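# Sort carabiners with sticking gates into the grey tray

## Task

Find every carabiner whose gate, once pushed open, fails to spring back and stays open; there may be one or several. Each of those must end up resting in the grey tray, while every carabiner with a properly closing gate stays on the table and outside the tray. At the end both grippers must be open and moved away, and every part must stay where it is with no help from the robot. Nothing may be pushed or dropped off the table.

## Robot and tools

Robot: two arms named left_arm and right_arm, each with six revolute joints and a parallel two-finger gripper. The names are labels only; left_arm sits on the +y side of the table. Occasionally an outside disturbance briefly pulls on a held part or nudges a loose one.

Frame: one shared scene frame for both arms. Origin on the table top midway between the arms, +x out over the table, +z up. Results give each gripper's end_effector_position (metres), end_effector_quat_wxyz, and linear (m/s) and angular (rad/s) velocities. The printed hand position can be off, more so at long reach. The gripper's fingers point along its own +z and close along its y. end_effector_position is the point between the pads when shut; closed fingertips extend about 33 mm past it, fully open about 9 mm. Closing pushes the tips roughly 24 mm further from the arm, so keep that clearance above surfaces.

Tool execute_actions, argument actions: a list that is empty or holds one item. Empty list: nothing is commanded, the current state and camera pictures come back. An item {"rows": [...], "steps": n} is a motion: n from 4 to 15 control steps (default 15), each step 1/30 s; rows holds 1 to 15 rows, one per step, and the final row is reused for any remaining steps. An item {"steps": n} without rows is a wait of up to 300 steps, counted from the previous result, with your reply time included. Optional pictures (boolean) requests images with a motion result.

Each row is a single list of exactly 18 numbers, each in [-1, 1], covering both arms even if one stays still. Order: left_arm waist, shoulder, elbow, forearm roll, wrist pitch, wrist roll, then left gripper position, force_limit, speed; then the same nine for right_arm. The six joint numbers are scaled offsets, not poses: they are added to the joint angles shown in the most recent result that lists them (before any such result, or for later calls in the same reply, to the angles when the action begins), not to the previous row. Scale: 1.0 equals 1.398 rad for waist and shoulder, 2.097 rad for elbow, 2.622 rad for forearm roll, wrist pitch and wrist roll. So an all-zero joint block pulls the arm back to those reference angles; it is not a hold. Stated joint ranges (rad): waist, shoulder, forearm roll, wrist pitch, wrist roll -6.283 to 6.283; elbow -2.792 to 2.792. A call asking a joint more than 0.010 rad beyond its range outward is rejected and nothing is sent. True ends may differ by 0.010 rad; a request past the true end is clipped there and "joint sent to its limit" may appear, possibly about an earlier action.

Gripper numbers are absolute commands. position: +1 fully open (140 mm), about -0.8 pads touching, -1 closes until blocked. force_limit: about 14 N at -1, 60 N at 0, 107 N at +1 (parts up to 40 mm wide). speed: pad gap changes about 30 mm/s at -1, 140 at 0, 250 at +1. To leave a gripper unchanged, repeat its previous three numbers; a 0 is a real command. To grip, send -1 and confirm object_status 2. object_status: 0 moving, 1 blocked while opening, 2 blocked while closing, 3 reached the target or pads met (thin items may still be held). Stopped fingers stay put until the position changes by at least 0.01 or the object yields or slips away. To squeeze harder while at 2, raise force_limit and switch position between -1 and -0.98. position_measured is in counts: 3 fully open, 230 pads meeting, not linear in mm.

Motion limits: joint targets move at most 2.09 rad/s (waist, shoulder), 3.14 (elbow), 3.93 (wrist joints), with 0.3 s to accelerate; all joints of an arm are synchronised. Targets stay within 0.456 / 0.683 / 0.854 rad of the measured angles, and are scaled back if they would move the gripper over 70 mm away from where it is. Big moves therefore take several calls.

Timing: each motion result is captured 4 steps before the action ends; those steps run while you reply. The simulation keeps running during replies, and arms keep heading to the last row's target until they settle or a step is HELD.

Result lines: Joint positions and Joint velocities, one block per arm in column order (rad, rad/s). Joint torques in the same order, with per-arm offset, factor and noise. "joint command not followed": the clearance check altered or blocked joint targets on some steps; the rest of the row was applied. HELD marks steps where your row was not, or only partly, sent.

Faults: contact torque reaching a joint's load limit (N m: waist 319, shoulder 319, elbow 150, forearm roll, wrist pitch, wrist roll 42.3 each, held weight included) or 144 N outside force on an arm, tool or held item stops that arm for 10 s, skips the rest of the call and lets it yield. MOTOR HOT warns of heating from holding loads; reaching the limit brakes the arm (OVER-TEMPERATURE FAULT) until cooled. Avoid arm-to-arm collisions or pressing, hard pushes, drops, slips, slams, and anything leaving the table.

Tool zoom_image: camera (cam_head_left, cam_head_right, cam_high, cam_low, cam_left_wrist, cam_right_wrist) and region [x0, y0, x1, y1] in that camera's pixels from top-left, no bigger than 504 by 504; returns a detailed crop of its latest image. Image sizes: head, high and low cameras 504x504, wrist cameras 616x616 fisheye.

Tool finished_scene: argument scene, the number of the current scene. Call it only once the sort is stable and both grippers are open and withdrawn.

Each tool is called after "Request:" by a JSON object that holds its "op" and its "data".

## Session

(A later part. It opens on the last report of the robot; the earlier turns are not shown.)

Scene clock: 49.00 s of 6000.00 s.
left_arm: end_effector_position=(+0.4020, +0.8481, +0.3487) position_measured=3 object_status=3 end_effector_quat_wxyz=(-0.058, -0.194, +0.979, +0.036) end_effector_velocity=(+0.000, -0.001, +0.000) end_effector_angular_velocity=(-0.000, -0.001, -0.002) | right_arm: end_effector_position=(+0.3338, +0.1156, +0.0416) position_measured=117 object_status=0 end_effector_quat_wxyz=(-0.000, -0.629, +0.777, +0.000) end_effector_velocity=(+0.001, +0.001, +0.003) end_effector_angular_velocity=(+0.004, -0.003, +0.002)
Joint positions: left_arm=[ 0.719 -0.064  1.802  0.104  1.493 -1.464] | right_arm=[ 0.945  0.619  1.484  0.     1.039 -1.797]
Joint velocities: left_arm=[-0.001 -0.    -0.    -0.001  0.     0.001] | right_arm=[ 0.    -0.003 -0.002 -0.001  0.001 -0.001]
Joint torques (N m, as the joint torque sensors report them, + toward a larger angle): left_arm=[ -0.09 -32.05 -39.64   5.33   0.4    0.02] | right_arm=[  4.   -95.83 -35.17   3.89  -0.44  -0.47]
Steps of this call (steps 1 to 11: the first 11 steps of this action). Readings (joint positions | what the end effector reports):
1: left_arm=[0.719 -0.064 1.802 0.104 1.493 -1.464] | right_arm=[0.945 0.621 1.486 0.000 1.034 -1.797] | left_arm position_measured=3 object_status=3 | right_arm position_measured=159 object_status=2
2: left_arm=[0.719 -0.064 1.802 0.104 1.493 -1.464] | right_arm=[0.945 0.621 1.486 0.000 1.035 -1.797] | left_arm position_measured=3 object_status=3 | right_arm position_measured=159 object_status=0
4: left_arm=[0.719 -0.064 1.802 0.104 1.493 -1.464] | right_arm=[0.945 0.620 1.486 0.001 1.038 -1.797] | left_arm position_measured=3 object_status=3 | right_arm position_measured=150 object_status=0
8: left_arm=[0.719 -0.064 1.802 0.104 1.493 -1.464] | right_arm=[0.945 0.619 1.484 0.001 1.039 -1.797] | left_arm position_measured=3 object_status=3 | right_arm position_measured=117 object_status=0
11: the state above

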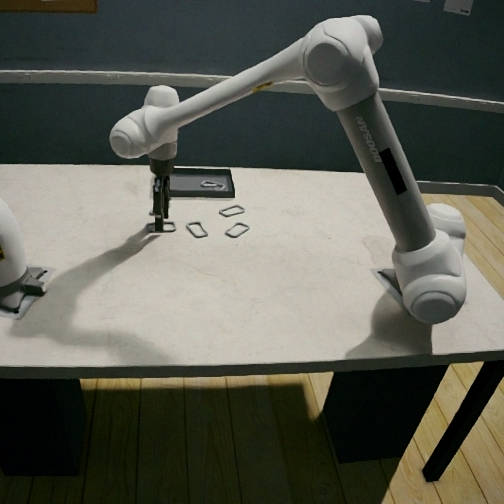

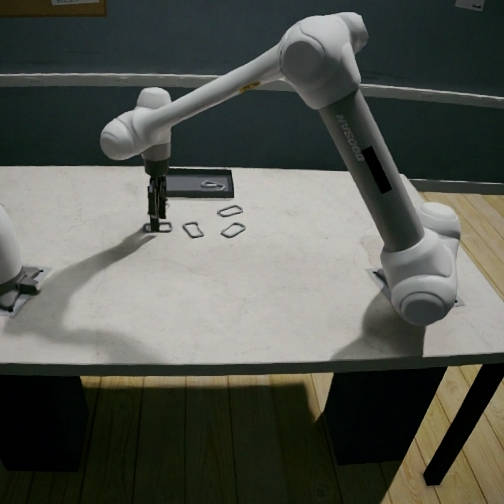

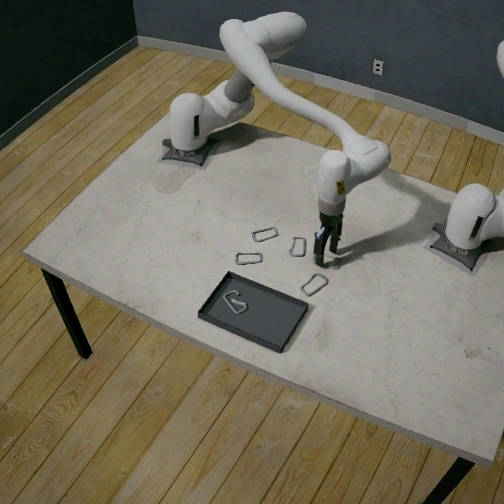

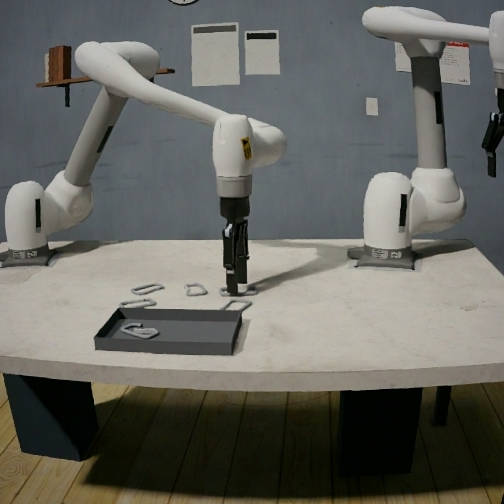

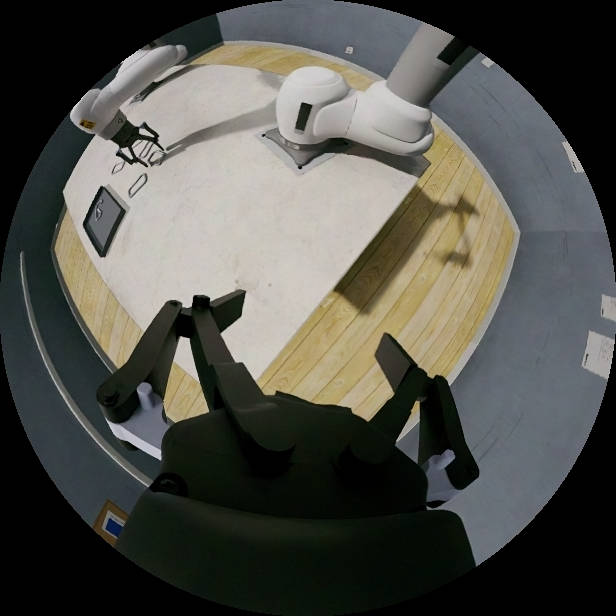

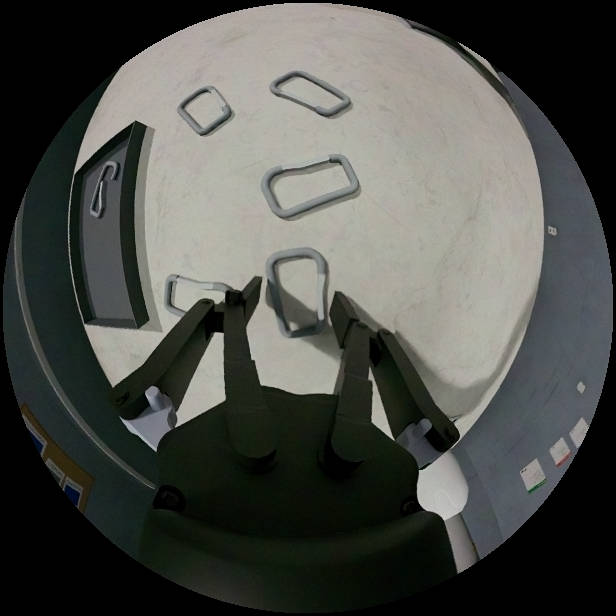

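Request:
{"op": "execute_actions", "data": {"actions": [{"rows":[[0,0,0,0,0,0,1,0,0,0,0.0009,0.0004,0,-0.0008,0,0.1,-0.1,0.3],[0,0,0,0,0,0,1,0,0,0,0.0009,0.0004,0,-0.0008,0,0.1,-0.1,0.3],[0,0,0,0,0,0,1,0,0,0,0.0009,0.0004,0,-0.0008,0,-0.42,-0.1,-0.3],[0,0,0,0,0,0,1,0,0,0,0.0009,0.0004,0,-0.0008,0,-0.42,-0.1,-0.3],[0,0,0,0,0,0,1,0,0,0,0.0009,0.0004,0,-0.0008,0,-0.42,-0.1,-0.3],[0,0,0,0,0,0,1,0,0,0,0.0009,0.0004,0,-0.0008,0,-0.42,-0.1,-0.3],[0,0,0,0,0,0,1,0,0,0,0.0009,0.0004,0,-0.0008,0,-0.42,-0.1,-0.3],[0,0,0,0,0,0,1,0,0,0,0.0009,0.0004,0,-0.0008,0,-0.42,-0.1,-0.3],[0,0,0,0,0,0,1,0,0,0,0.0009,0.0004,0,-0.0008,0,-0.42,-0.1,-0.3],[0,0,0,0,0,0,1,0,0,0,0.0009,0.0004,0,-0.0008,0,-0.42,-0.1,-0.3],[0,0,0,0,0,0,1,0,0,0,0.0009,0.0004,0,-0.0008,0,-0.42,-0.1,-0.3],[0,0,0,0,0,0,1,0,0,0,0.0005,0.0002,0,-0.0004,0,-0.42,-0.1,-0.3]],"steps":15}], "pictures": false}}

Request:
{"op": "execute_actions", "data": {"actions": [{"steps":16}], "pictures": true}}

Request:
{"op": "zoom_image", "data": {"camera": "cam_right_wrist", "region": [220,220,380,350]}}

Request:
{"op": "execute_actions", "data": {"actions": [{"rows":[[0,0,0,0,0,0,1,0,0,0,-0.0015,-0.0007,0,0.0014,0,-0.42,-0.1,-0.3],[0,0,0,0,0,0,1,0,0,0,-0.0015,-0.0007,0,0.0014,0,0.1,-0.3,0.3]],"steps":15}], "pictures": true}}

Request:
{"op": "zoom_image", "data": {"camera": "cam_right_wrist", "region": [150,100,450,362]}}

Scene clock: 49.83 s of 6000.00 s.
left_arm: end_effector_position=(+0.4020, +0.8481, +0.3487) position_measured=3 object_status=3 end_effector_quat_wxyz=(-0.058, -0.194, +0.979, +0.036) end_effector_velocity=(+0.000, +0.000, -0.001) end_effector_angular_velocity=(-0.001, +0.001, +0.001) | right_arm: end_effector_position=(+0.3338, +0.1158, +0.0404) position_measured=159 object_status=0 end_effector_quat_wxyz=(+0.000, -0.629, +0.777, +0.000) end_effector_velocity=(+0.002, +0.004, +0.004) end_effector_angular_velocity=(+0.007, -0.003, +0.001)
Joint positions: left_arm=[ 0.719 -0.064  1.802  0.104  1.493 -1.464] | right_arm=[ 0.945  0.62   1.485  0.     1.037 -1.797]
Joint velocities: left_arm=[ 0.     0.002  0.    -0.    -0.    -0.001] | right_arm=[ 0.    -0.001 -0.007 -0.     0.    -0.001]
Joint torques (N m, as the joint torque sensors report them, + toward a larger angle): left_arm=[ -0.16 -31.82 -39.05   5.42   0.39  -0.01] | right_arm=[ -6.12 -52.56 -12.48   1.17  -1.14  -0.59]
Steps of this call (steps 1 to 4: the last 4 steps of your previous action; steps 5 to 14: the robot went on to your last target; steps 15 to 25: the first 11 steps of this action). Readings (joint positions | what the end effector reports):
15: left_arm=[0.719 -0.064 1.802 0.104 1.493 -1.464] | right_arm=[0.945 0.618 1.484 0.000 1.039 -1.797] | left_arm position_measured=3 object_status=3 | right_arm position_measured=117 object_status=3
16: left_arm=[0.719 -0.064 1.802 0.104 1.493 -1.464] | right_arm=[0.945 0.618 1.484 0.000 1.039 -1.797] | left_arm position_measured=3 object_status=3 | right_arm position_measured=117 object_status=3
18: left_arm=[0.719 -0.064 1.802 0.104 1.493 -1.464] | right_arm=[0.945 0.619 1.484 0.000 1.038 -1.797] | left_arm position_measured=3 object_status=3 | right_arm position_measured=119 object_status=0
22: left_arm=[0.719 -0.064 1.802 0.104 1.493 -1.464] | right_arm=[0.945 0.620 1.485 0.000 1.037 -1.797] | left_arm position_measured=3 object_status=3 | right_arm position_measured=142 object_status=0
25: the state above

Scene clock: 50.37 s of 6000.00 s.
left_arm: end_effector_position=(+0.4020, +0.8481, +0.3487) position_measured=3 object_status=3 end_effector_quat_wxyz=(-0.058, -0.194, +0.979, +0.036) end_effector_velocity=(-0.000, -0.000, +0.001) end_effector_angular_velocity=(+0.001, -0.001, -0.002) | right_arm: end_effector_position=(+0.3337, +0.1157, +0.0409) position_measured=182 object_status=3 end_effector_quat_wxyz=(-0.000, -0.629, +0.777, +0.000) end_effector_velocity=(-0.000, -0.000, -0.002) end_effector_angular_velocity=(-0.002, +0.001, +0.001)
Joint positions: left_arm=[ 0.719 -0.064  1.802  0.104  1.493 -1.464] | right_arm=[ 0.946  0.619  1.484  0.     1.038 -1.797]
Joint velocities: left_arm=[-0.001 -0.001  0.     0.     0.     0.001] | right_arm=[-0.     0.002  0.     0.    -0.    -0.001]
Joint torques (N m, as the joint torque sensors report them, + toward a larger angle): left_arm=[ -0.45 -31.77 -39.02   5.39   0.32  -0.02] | right_arm=[ -8.81 -36.07   7.15  -1.72   3.58  -0.44]
Kept back: nothing.
Steps of this call (steps 1 to 4: the last 4 steps of your previous action; steps 5 to 15: the robot went on to your last target; step 16: nothing new was sent). Readings (joint positions | what the end effector reports):
1: left_arm=[0.719 -0.064 1.802 0.104 1.493 -1.464] | right_arm=[0.946 0.620 1.484 0.000 1.037 -1.797] | left_arm position_measured=3 object_status=3 | right_arm position_measured=165 object_status=0
2: left_arm=[0.719 -0.064 1.802 0.104 1.493 -1.464] | right_arm=[0.946 0.619 1.484 0.001 1.037 -1.797] | left_arm position_measured=3 object_status=3 | right_arm position_measured=170 object_status=0
4: left_arm=[0.719 -0.064 1.802 0.104 1.493 -1.464] | right_arm=[0.946 0.619 1.484 0.001 1.037 -1.797] | left_arm position_measured=3 object_status=3 | right_arm position_measured=181 object_status=0
8: left_arm=[0.719 -0.064 1.802 0.104 1.493 -1.464] | right_arm=[0.946 0.619 1.484 0.001 1.038 -1.797] | left_arm position_measured=3 object_status=3 | right_arm position_measured=182 object_status=0
16: the state above
All arms were judged still, so your last target was given up. Only a new action makes them travel on or press farther. Fingers that are still opening or closing keep moving.

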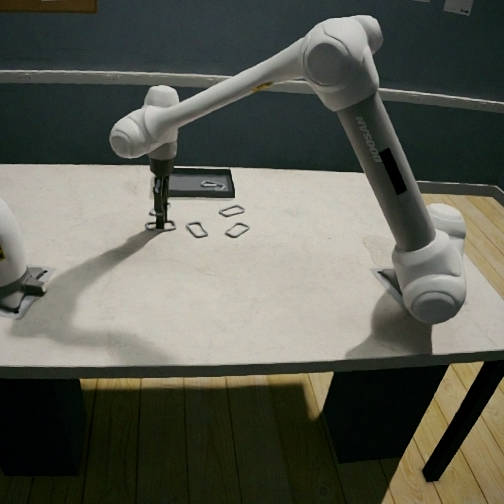

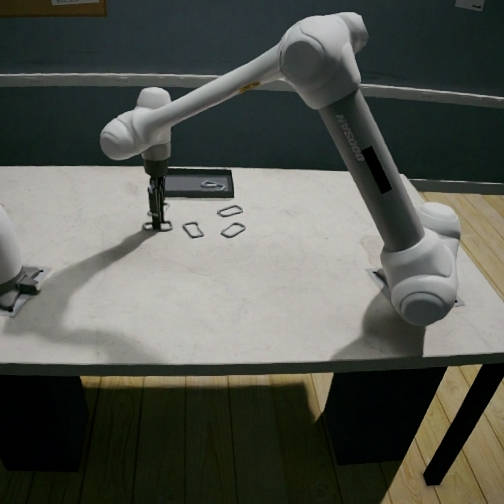

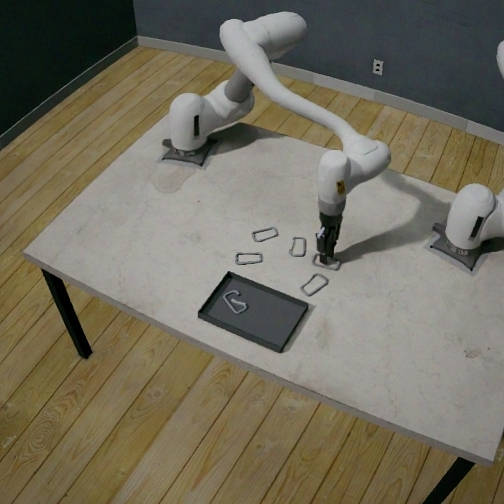

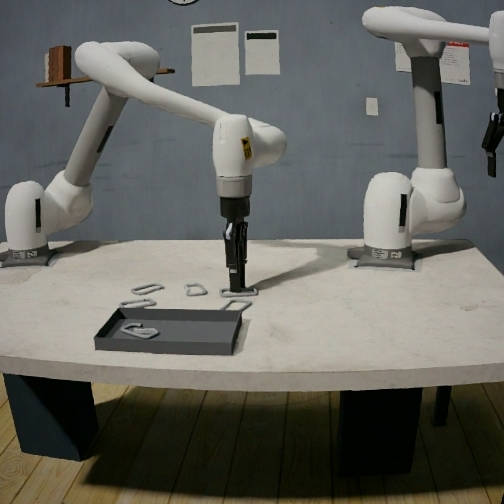

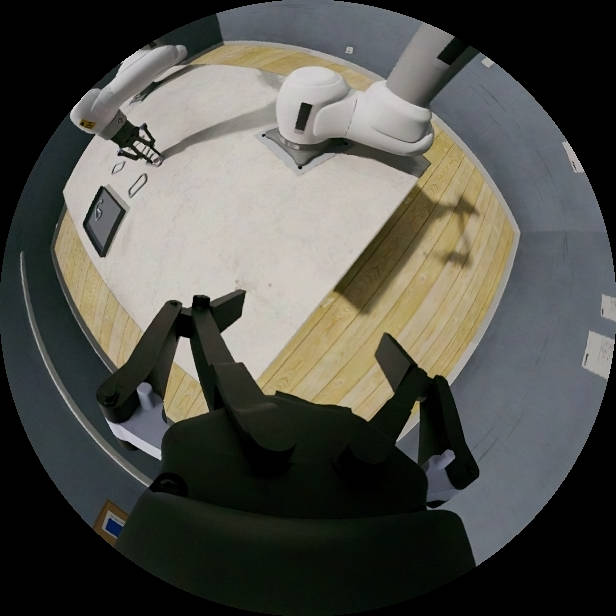

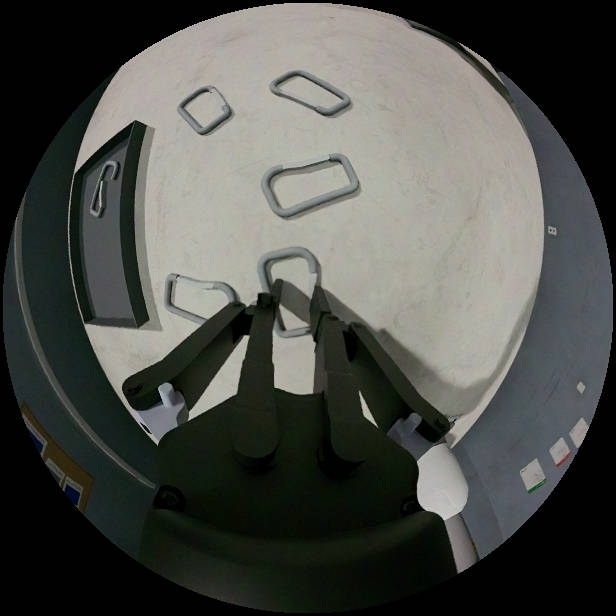

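Region (220, 220, 380, 350) of cam_right_wrist's 616x616 image, scaled by 3.150, with more detail than that image has; it fills the top 410 rows of this view, and the rest is white.

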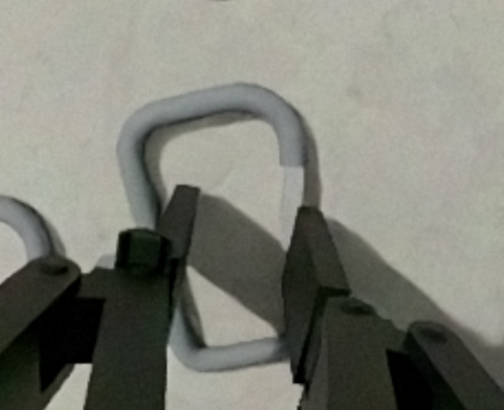

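Scene clock: 50.73 s of 6000.00 s.
left_arm: end_effector_position=(+0.4020, +0.8481, +0.3487) position_measured=3 object_status=3 end_effector_quat_wxyz=(-0.058, -0.194, +0.979, +0.036) end_effector_velocity=(+0.000, -0.000, -0.000) end_effector_angular_velocity=(-0.001, -0.000, +0.000) | right_arm: end_effector_position=(+0.3337, +0.1156, +0.0432) position_measured=117 object_status=0 end_effector_quat_wxyz=(-0.000, -0.629, +0.777, +0.000) end_effector_velocity=(-0.000, +0.001, +0.002) end_effector_angular_velocity=(+0.003, +0.000, -0.000)
Joint positions: left_arm=[ 0.719 -0.064  1.802  0.104  1.493 -1.464] | right_arm=[ 0.946  0.617  1.483  0.     1.042 -1.797]
Joint velocities: left_arm=[-0.     0.001 -0.    -0.001  0.    -0.   ] | right_arm=[ 0.    -0.002 -0.001  0.002  0.001 -0.   ]
Joint torques (N m, as the joint torque sensors report them, + toward a larger angle): left_arm=[  0.02 -32.64 -38.92   5.37   0.37   0.03] | right_arm=[  4.04 -97.82 -34.42   3.95  -0.13  -0.09]
Steps of this call (steps 1 to 11: the first 11 steps of this action). Readings (joint positions | what the end effector reports):
1: left_arm=[0.719 -0.064 1.802 0.104 1.493 -1.464] | right_arm=[0.946 0.619 1.484 0.000 1.038 -1.797] | left_arm position_measured=3 object_status=3 | right_arm position_measured=182 object_status=3
2: left_arm=[0.719 -0.064 1.802 0.104 1.493 -1.464] | right_arm=[0.946 0.619 1.484 0.000 1.039 -1.797] | left_arm position_measured=3 object_status=3 | right_arm position_measured=182 object_status=0
4: left_arm=[0.719 -0.064 1.802 0.104 1.493 -1.464] | right_arm=[0.946 0.619 1.484 -0.000 1.041 -1.797] | left_arm position_measured=3 object_status=3 | right_arm position_measured=169 object_status=0
8: left_arm=[0.719 -0.064 1.802 0.104 1.493 -1.464] | right_arm=[0.946 0.618 1.483 0.000 1.042 -1.797] | left_arm position_measured=3 object_status=3 | right_arm position_measured=132 object_status=0
11: the state above

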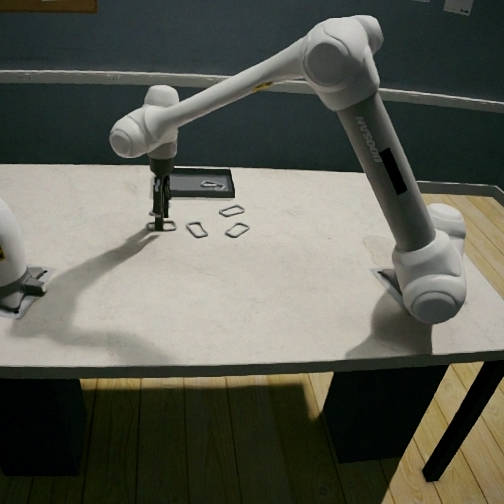

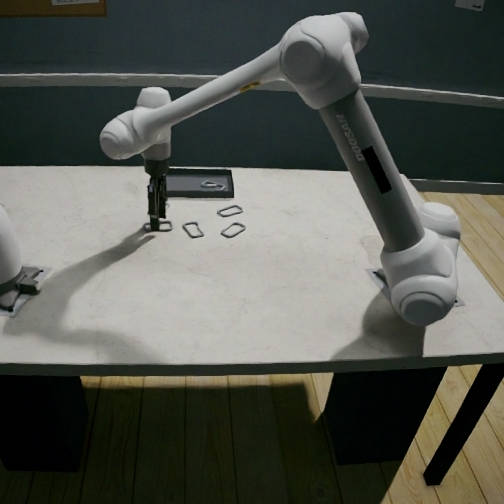

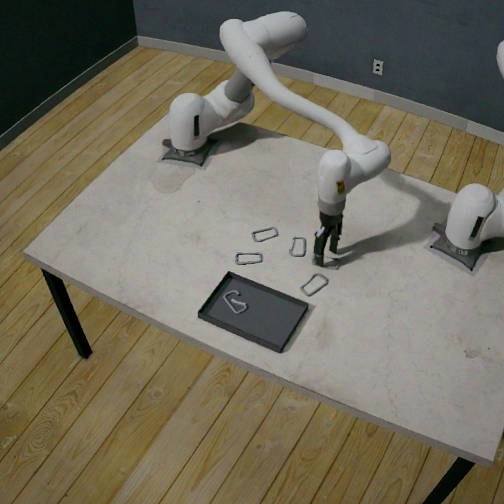

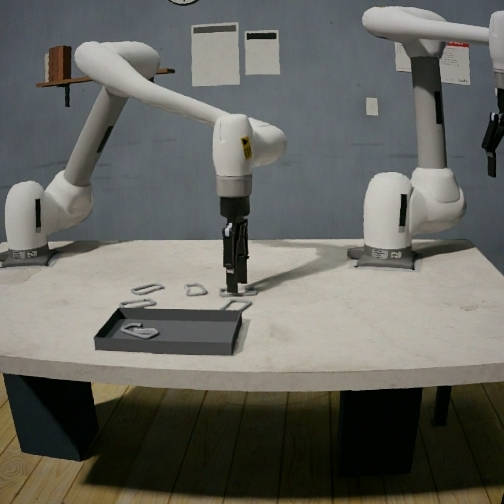

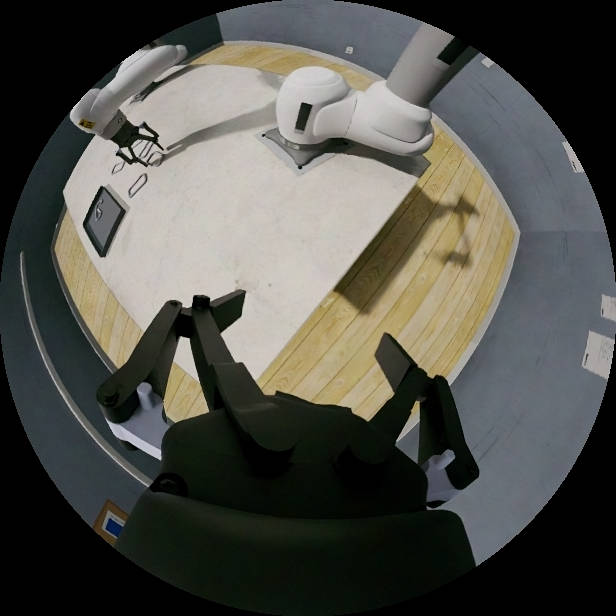

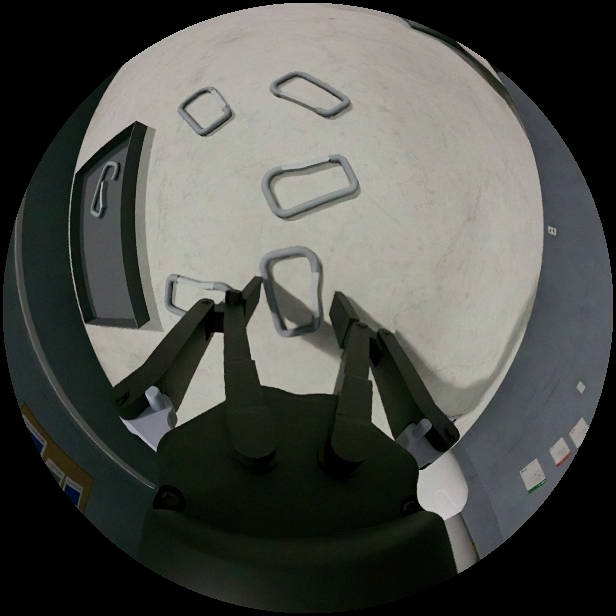

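Region (150, 100, 450, 362) of cam_right_wrist's 616x616 image, scaled by 1.680, with more detail than that image has; it fills the top 440 rows of this view, and the rest is white.

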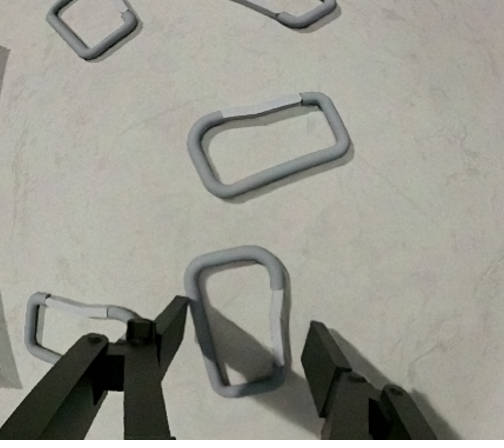

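Request:
{"op": "execute_actions", "data": {"actions": []}}

Scene clock: 51.30 s of 6000.00 s.
left_arm: end_effector_position=(+0.4020, +0.8481, +0.3487) position_measured=3 object_status=3 end_effector_quat_wxyz=(-0.058, -0.194, +0.979, +0.036) end_effector_velocity=(-0.001, +0.000, +0.001) end_effector_angular_velocity=(+0.001, -0.001, +0.000) | right_arm: end_effector_position=(+0.3337, +0.1157, +0.0434) position_measured=117 object_status=3 end_effector_quat_wxyz=(-0.000, -0.629, +0.777, +0.000) end_effector_velocity=(-0.000, -0.001, -0.001) end_effector_angular_velocity=(-0.002, +0.001, -0.000)
Joint positions: left_arm=[ 0.719 -0.064  1.802  0.104  1.493 -1.464] | right_arm=[ 0.946  0.617  1.483  0.     1.042 -1.797]
Joint velocities: left_arm=[ 0.001 -0.001  0.     0.001  0.     0.001] | right_arm=[-0.     0.001  0.001 -0.     0.     0.   ]
Joint torques (N m, as the joint torque sensors report them, + toward a larger angle): left_arm=[ -0.17 -32.28 -39.15   5.45   0.5    0.02] | right_arm=[  3.08 -99.12 -34.53   3.68  -0.23  -0.51]
Kept back: nothing.
Steps of this call (steps 1 to 4: the last 4 steps of your previous action; steps 5 to 15: the robot went on to your last target; steps 16 to 17: nothing new was sent). Readings (joint positions | what the end effector reports):
1: left_arm=[0.719 -0.064 1.802 0.104 1.493 -1.464] | right_arm=[0.946 0.617 1.483 0.000 1.042 -1.797] | left_arm position_measured=3 object_status=3 | right_arm position_measured=117 object_status=0
2: left_arm=[0.719 -0.064 1.802 0.104 1.493 -1.464] | right_arm=[0.946 0.617 1.483 0.000 1.042 -1.797] | left_arm position_measured=3 object_status=3 | right_arm position_measured=117 object_status=0
4: left_arm=[0.719 -0.064 1.802 0.104 1.493 -1.464] | right_arm=[0.946 0.617 1.483 0.000 1.042 -1.797] | left_arm position_measured=3 object_status=3 | right_arm position_measured=117 object_status=3
8: left_arm=[0.719 -0.064 1.802 0.104 1.493 -1.464] | right_arm=[0.946 0.617 1.483 0.000 1.042 -1.797] | left_arm position_measured=3 object_status=3 | right_arm position_measured=117 object_status=3
17: the state above
All arms were judged still, so your last target was given up. Only a new action makes them travel on or press farther. Fingers that are still opening or closing keep moving.

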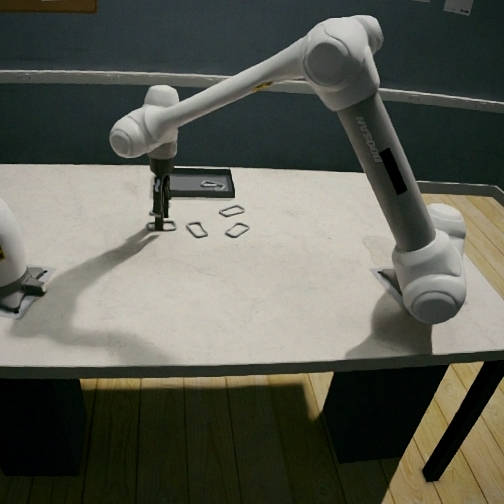

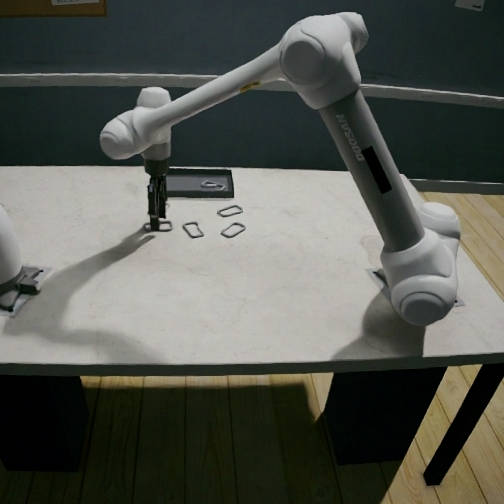

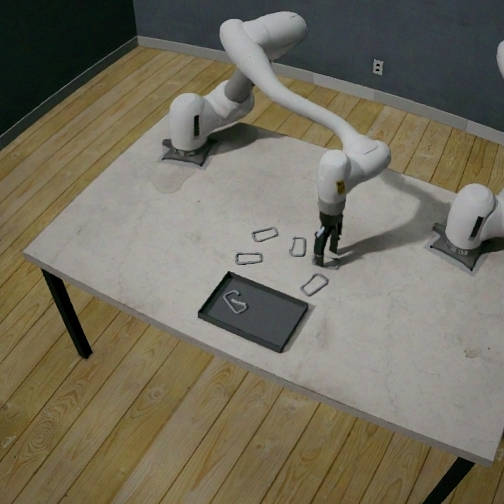

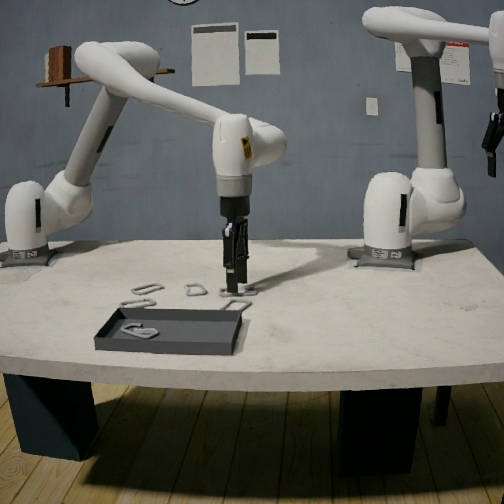

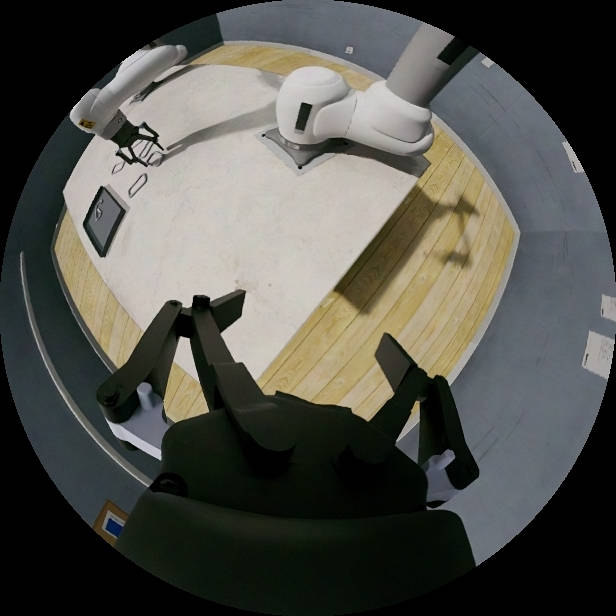

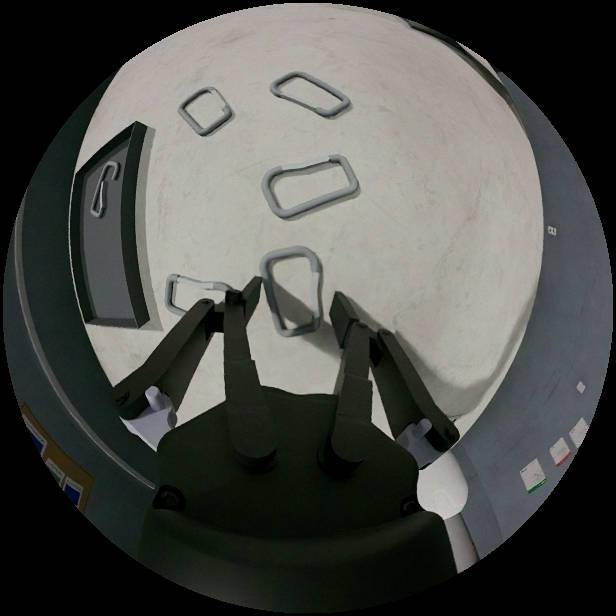

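Request:
{"op": "execute_actions", "data": {"actions": [{"rows":[[0,0,0,0,0,0,1,0,0,0,-0.02,-0.006,0,0.01,0,0.1,0,0],[0,0,0,0,0,0,1,0,0,0,-0.02,-0.006,0,0.01,0,0.1,0,0],[0,0,0,0,0,0,1,0,0,0,-0.02,-0.006,0,0.01,0,0.1,0,0],[0,0,0,0,0,0,1,0,0,0,-0.02,-0.006,0,0.01,0,0.1,0,0],[0,0,0,0,0,0,1,0,0,-0.078,0.0427,-0.0795,0,0.0407,0.6,0.1,0,0]],"steps":15}]}}

Request:
{"op": "execute_actions", "data": {"actions": [{"steps":15}], "pictures": true}}

Request:
{"op": "zoom_image", "data": {"camera": "cam_right_wrist", "region": [200,200,400,362]}}

Scene clock: 52.13 s of 6000.00 s.
left_arm: end_effector_position=(+0.4020, +0.8481, +0.3487) position_measured=3 object_status=3 end_effector_quat_wxyz=(-0.058, -0.194, +0.979, +0.036) end_effector_velocity=(+0.000, +0.000, -0.001) end_effector_angular_velocity=(-0.001, +0.001, -0.001) | right_arm: end_effector_position=(+0.3698, +0.1217, +0.0751) position_measured=117 object_status=3 end_effector_quat_wxyz=(+0.004, -0.510, +0.860, +0.003) end_effector_velocity=(+0.316, +0.035, +0.009) end_effector_angular_velocity=(+0.001, +0.024, -2.826)
Joint positions: left_arm=[ 0.719 -0.064  1.802  0.104  1.493 -1.464] | right_arm=[ 0.911  0.617  1.419  0.     1.097 -1.542]
Joint velocities: left_arm=[ 0.     0.001  0.    -0.    -0.     0.002] | right_arm=[-0.309  0.237 -0.425  0.     0.197  2.518]
Joint torques (N m, as the joint torque sensors report them, + toward a larger angle): left_arm=[ -0.15 -32.68 -39.35   5.45   0.22  -0.04] | right_arm=[ -7.91 -89.41 -34.08   3.66  -0.6   -0.43]
Steps of this call (steps 1 to 14: nothing new was sent; steps 15 to 25: the first 11 steps of this action). Readings (joint positions | what the end effector reports):
15: left_arm=[0.719 -0.064 1.802 0.104 1.493 -1.464] | right_arm=[0.946 0.617 1.483 0.000 1.042 -1.797] | left_arm position_measured=3 object_status=3 | right_arm position_measured=117 object_status=3
16: left_arm=[0.719 -0.064 1.802 0.104 1.493 -1.464] | right_arm=[0.946 0.614 1.482 0.000 1.045 -1.797] | left_arm position_measured=3 object_status=3 | right_arm position_measured=117 object_status=3
18: left_arm=[0.719 -0.064 1.802 0.104 1.493 -1.464] | right_arm=[0.946 0.599 1.474 0.000 1.058 -1.797] | left_arm position_measured=3 object_status=3 | right_arm position_measured=117 object_status=3
22: left_arm=[0.719 -0.064 1.802 0.104 1.493 -1.464] | right_arm=[0.936 0.599 1.456 0.000 1.076 -1.734] | left_arm position_measured=3 object_status=3 | right_arm position_measured=117 object_status=3
25: the state above

Scene clock: 52.63 s of 6000.00 s.
left_arm: end_effector_position=(+0.4020, +0.8481, +0.3487) position_measured=3 object_status=3 end_effector_quat_wxyz=(-0.058, -0.194, +0.979, +0.036) end_effector_velocity=(+0.000, -0.001, +0.001) end_effector_angular_velocity=(-0.001, -0.002, +0.001) | right_arm: end_effector_position=(+0.4458, +0.1245, +0.0742) position_measured=117 object_status=3 end_effector_quat_wxyz=(-0.000, +0.149, +0.989, +0.000) end_effector_velocity=(+0.003, -0.000, -0.002) end_effector_angular_velocity=(-0.003, +0.002, -0.636)
Joint positions: left_arm=[ 0.719 -0.064  1.802  0.104  1.493 -1.464] | right_arm=[ 0.837  0.677  1.316  0.     1.148 -0.246]
Joint velocities: left_arm=[ 0.    -0.001 -0.    -0.002 -0.    -0.001] | right_arm=[-0.003  0.004 -0.004  0.     0.003  0.633]
Joint torques (N m, as the joint torque sensors report them, + toward a larger angle): left_arm=[ -0.32 -31.78 -39.26   5.4    0.35   0.05] | right_arm=[   7.61 -104.67  -35.78    4.24   -0.08   -0.42]
Kept back: nothing.
Steps of this call (steps 1 to 4: the last 4 steps of your previous action; steps 5 to 15: the robot went on to your last target). Readings (joint positions | what the end effector reports):
1: left_arm=[0.719 -0.064 1.802 0.104 1.493 -1.464] | right_arm=[0.900 0.625 1.405 0.000 1.104 -1.449] | left_arm position_measured=3 object_status=3 | right_arm position_measured=117 object_status=3
2: left_arm=[0.719 -0.064 1.802 0.104 1.493 -1.464] | right_arm=[0.891 0.633 1.392 0.000 1.110 -1.350] | left_arm position_measured=3 object_status=3 | right_arm position_measured=117 object_status=3
4: left_arm=[0.719 -0.064 1.802 0.104 1.493 -1.464] | right_arm=[0.874 0.647 1.368 0.000 1.122 -1.139] | left_arm position_measured=3 object_status=3 | right_arm position_measured=117 object_status=3
8: left_arm=[0.719 -0.064 1.802 0.104 1.493 -1.464] | right_arm=[0.851 0.666 1.336 0.000 1.138 -0.704] | left_arm position_measured=3 object_status=3 | right_arm position_measured=117 object_status=3
15: the state above

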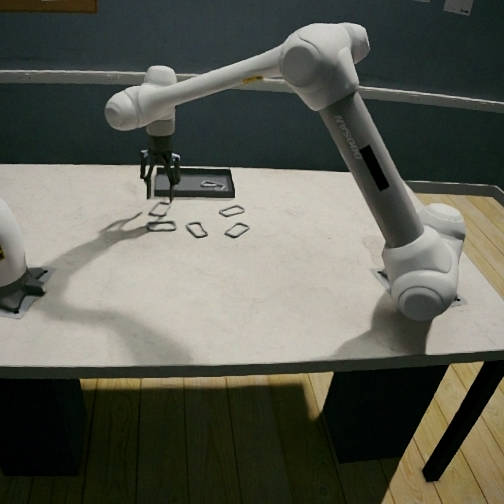

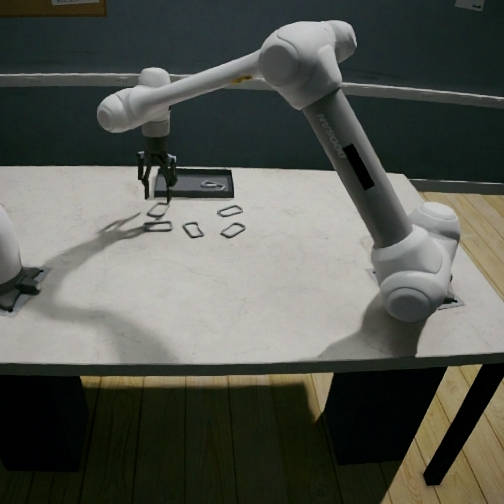

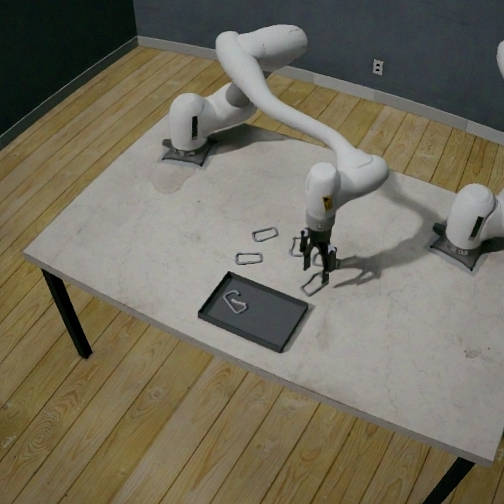

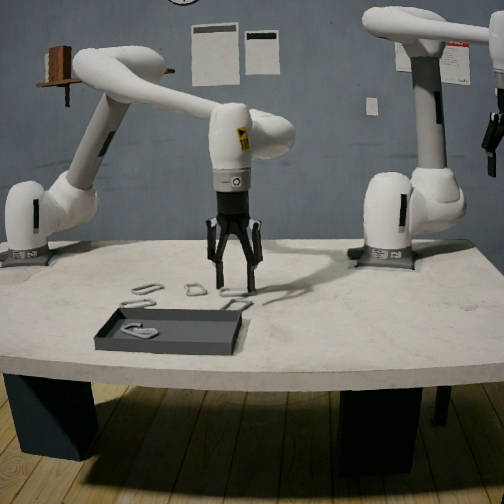

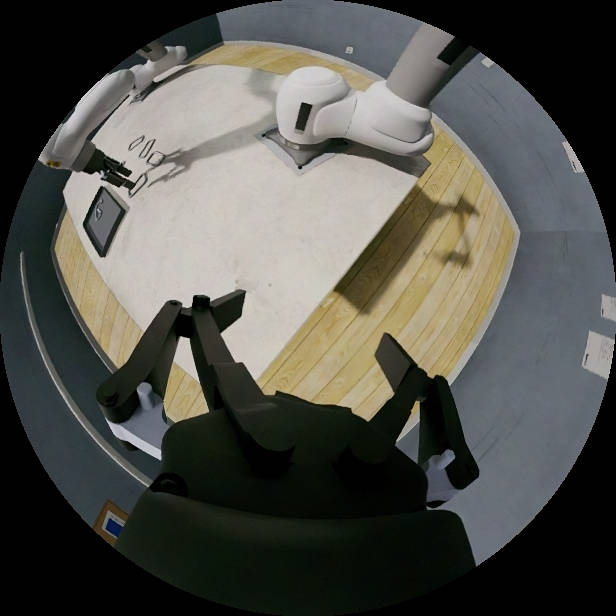

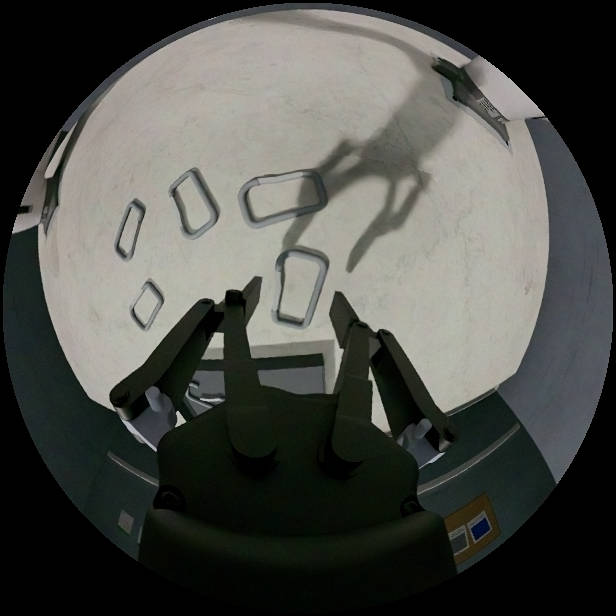

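Region (200, 200, 400, 362) of cam_right_wrist's 616x616 image, scaled by 2.520, with more detail than that image has; it fills the top 408 rows of this view, and the rest is white.

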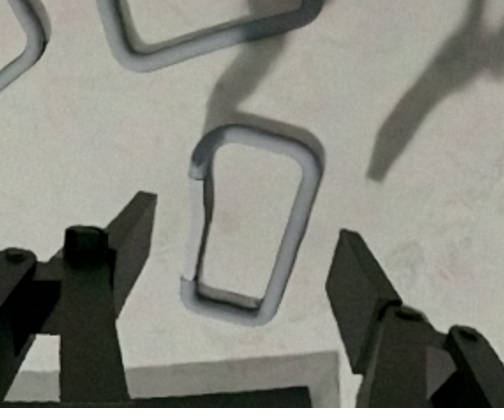

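Request:
{"op": "execute_actions", "data": {"actions": [{"rows":[[0,0,0,0,0,0,1,0,0,0,0.0162,0.0112,0,-0.0175,0.035,0.1,0,0]],"steps":15}], "pictures": true}}

Request:
{"op": "zoom_image", "data": {"camera": "cam_right_wrist", "region": [220,220,380,350]}}

Scene clock: 53.40 s of 6000.00 s.
left_arm: end_effector_position=(+0.4020, +0.8481, +0.3487) position_measured=3 object_status=3 end_effector_quat_wxyz=(-0.058, -0.194, +0.979, +0.036) end_effector_velocity=(+0.000, -0.000, -0.000) end_effector_angular_velocity=(-0.001, +0.000, -0.001) | right_arm: end_effector_position=(+0.4458, +0.1241, +0.0425) position_measured=117 object_status=3 end_effector_quat_wxyz=(-0.000, +0.194, +0.981, +0.000) end_effector_velocity=(-0.001, -0.000, -0.006) end_effector_angular_velocity=(-0.000, +0.002, -0.012)
Joint positions: left_arm=[ 0.719 -0.064  1.802  0.104  1.493 -1.464] | right_arm=[ 0.837  0.699  1.339  0.     1.103 -0.155]
Joint velocities: left_arm=[-0.  0. -0. -0.  0.  0.] | right_arm=[ 0.     0.004  0.005  0.002 -0.007  0.011]
Joint torques (N m, as the joint torque sensors report them, + toward a larger angle): left_arm=[ -0.79 -32.23 -39.27   5.4    0.32   0.02] | right_arm=[   4.55 -106.21  -35.44    3.92    0.14   -0.04]
Steps of this call (steps 1 to 12: the robot went on to your last target; steps 13 to 23: the first 11 steps of this action). Readings (joint positions | what the end effector reports):
13: left_arm=[0.719 -0.064 1.802 0.104 1.493 -1.464] | right_arm=[0.837 0.677 1.316 0.000 1.148 -0.224] | left_arm position_measured=3 object_status=3 | right_arm position_measured=117 object_status=3
14: left_arm=[0.719 -0.064 1.802 0.104 1.493 -1.464] | right_arm=[0.837 0.679 1.318 0.000 1.144 -0.217] | left_arm position_measured=3 object_status=3 | right_arm position_measured=117 object_status=3
16: left_arm=[0.719 -0.064 1.802 0.104 1.493 -1.464] | right_arm=[0.837 0.691 1.330 0.000 1.121 -0.182] | left_arm position_measured=3 object_status=3 | right_arm position_measured=117 object_status=3
20: left_arm=[0.719 -0.064 1.802 0.104 1.493 -1.464] | right_arm=[0.837 0.698 1.339 0.000 1.105 -0.158] | left_arm position_measured=3 object_status=3 | right_arm position_measured=117 object_status=3
23: the state above

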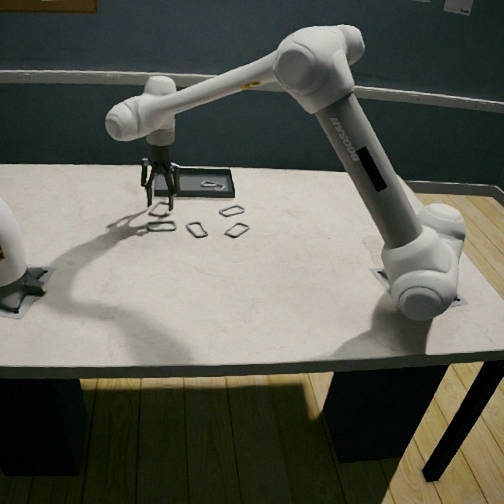

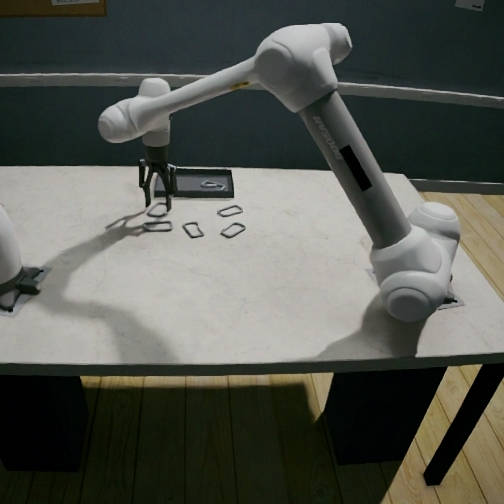

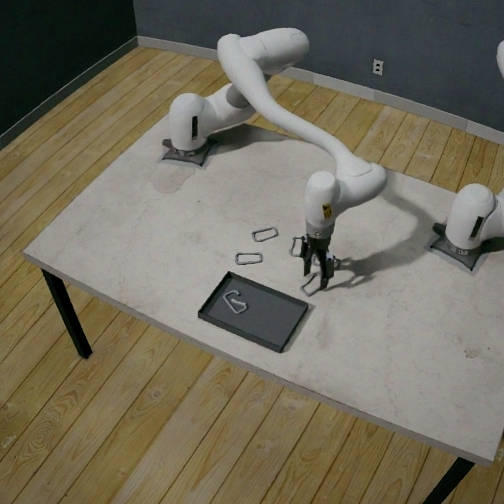

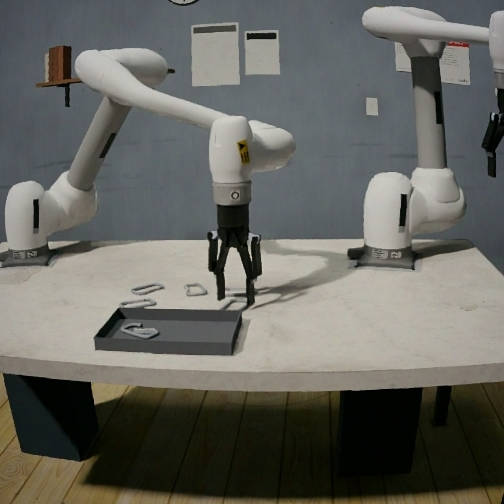

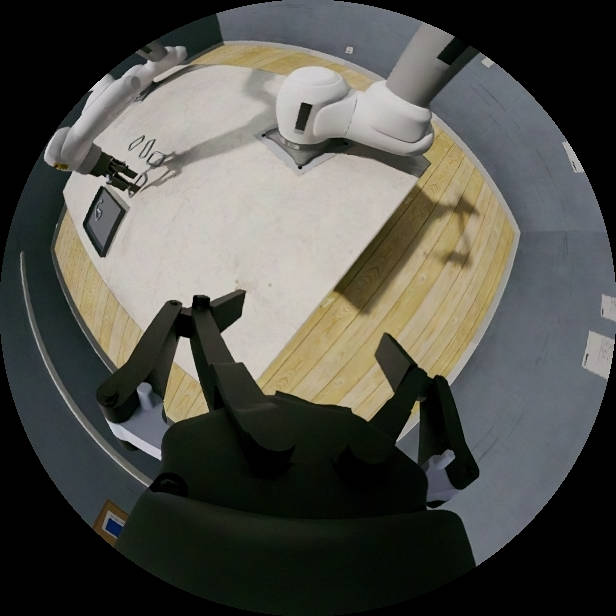

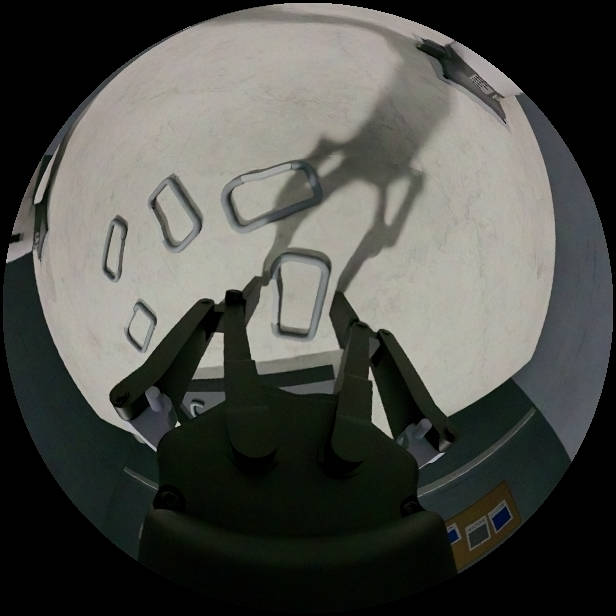

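Region (220, 220, 380, 350) of cam_right_wrist's 616x616 image, scaled by 3.150, with more detail than that image has; it fills the top 410 rows of this view, and the rest is white.

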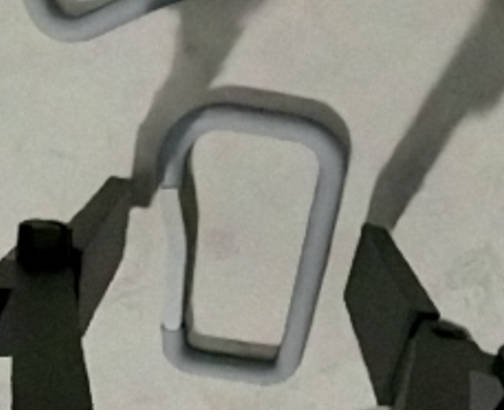

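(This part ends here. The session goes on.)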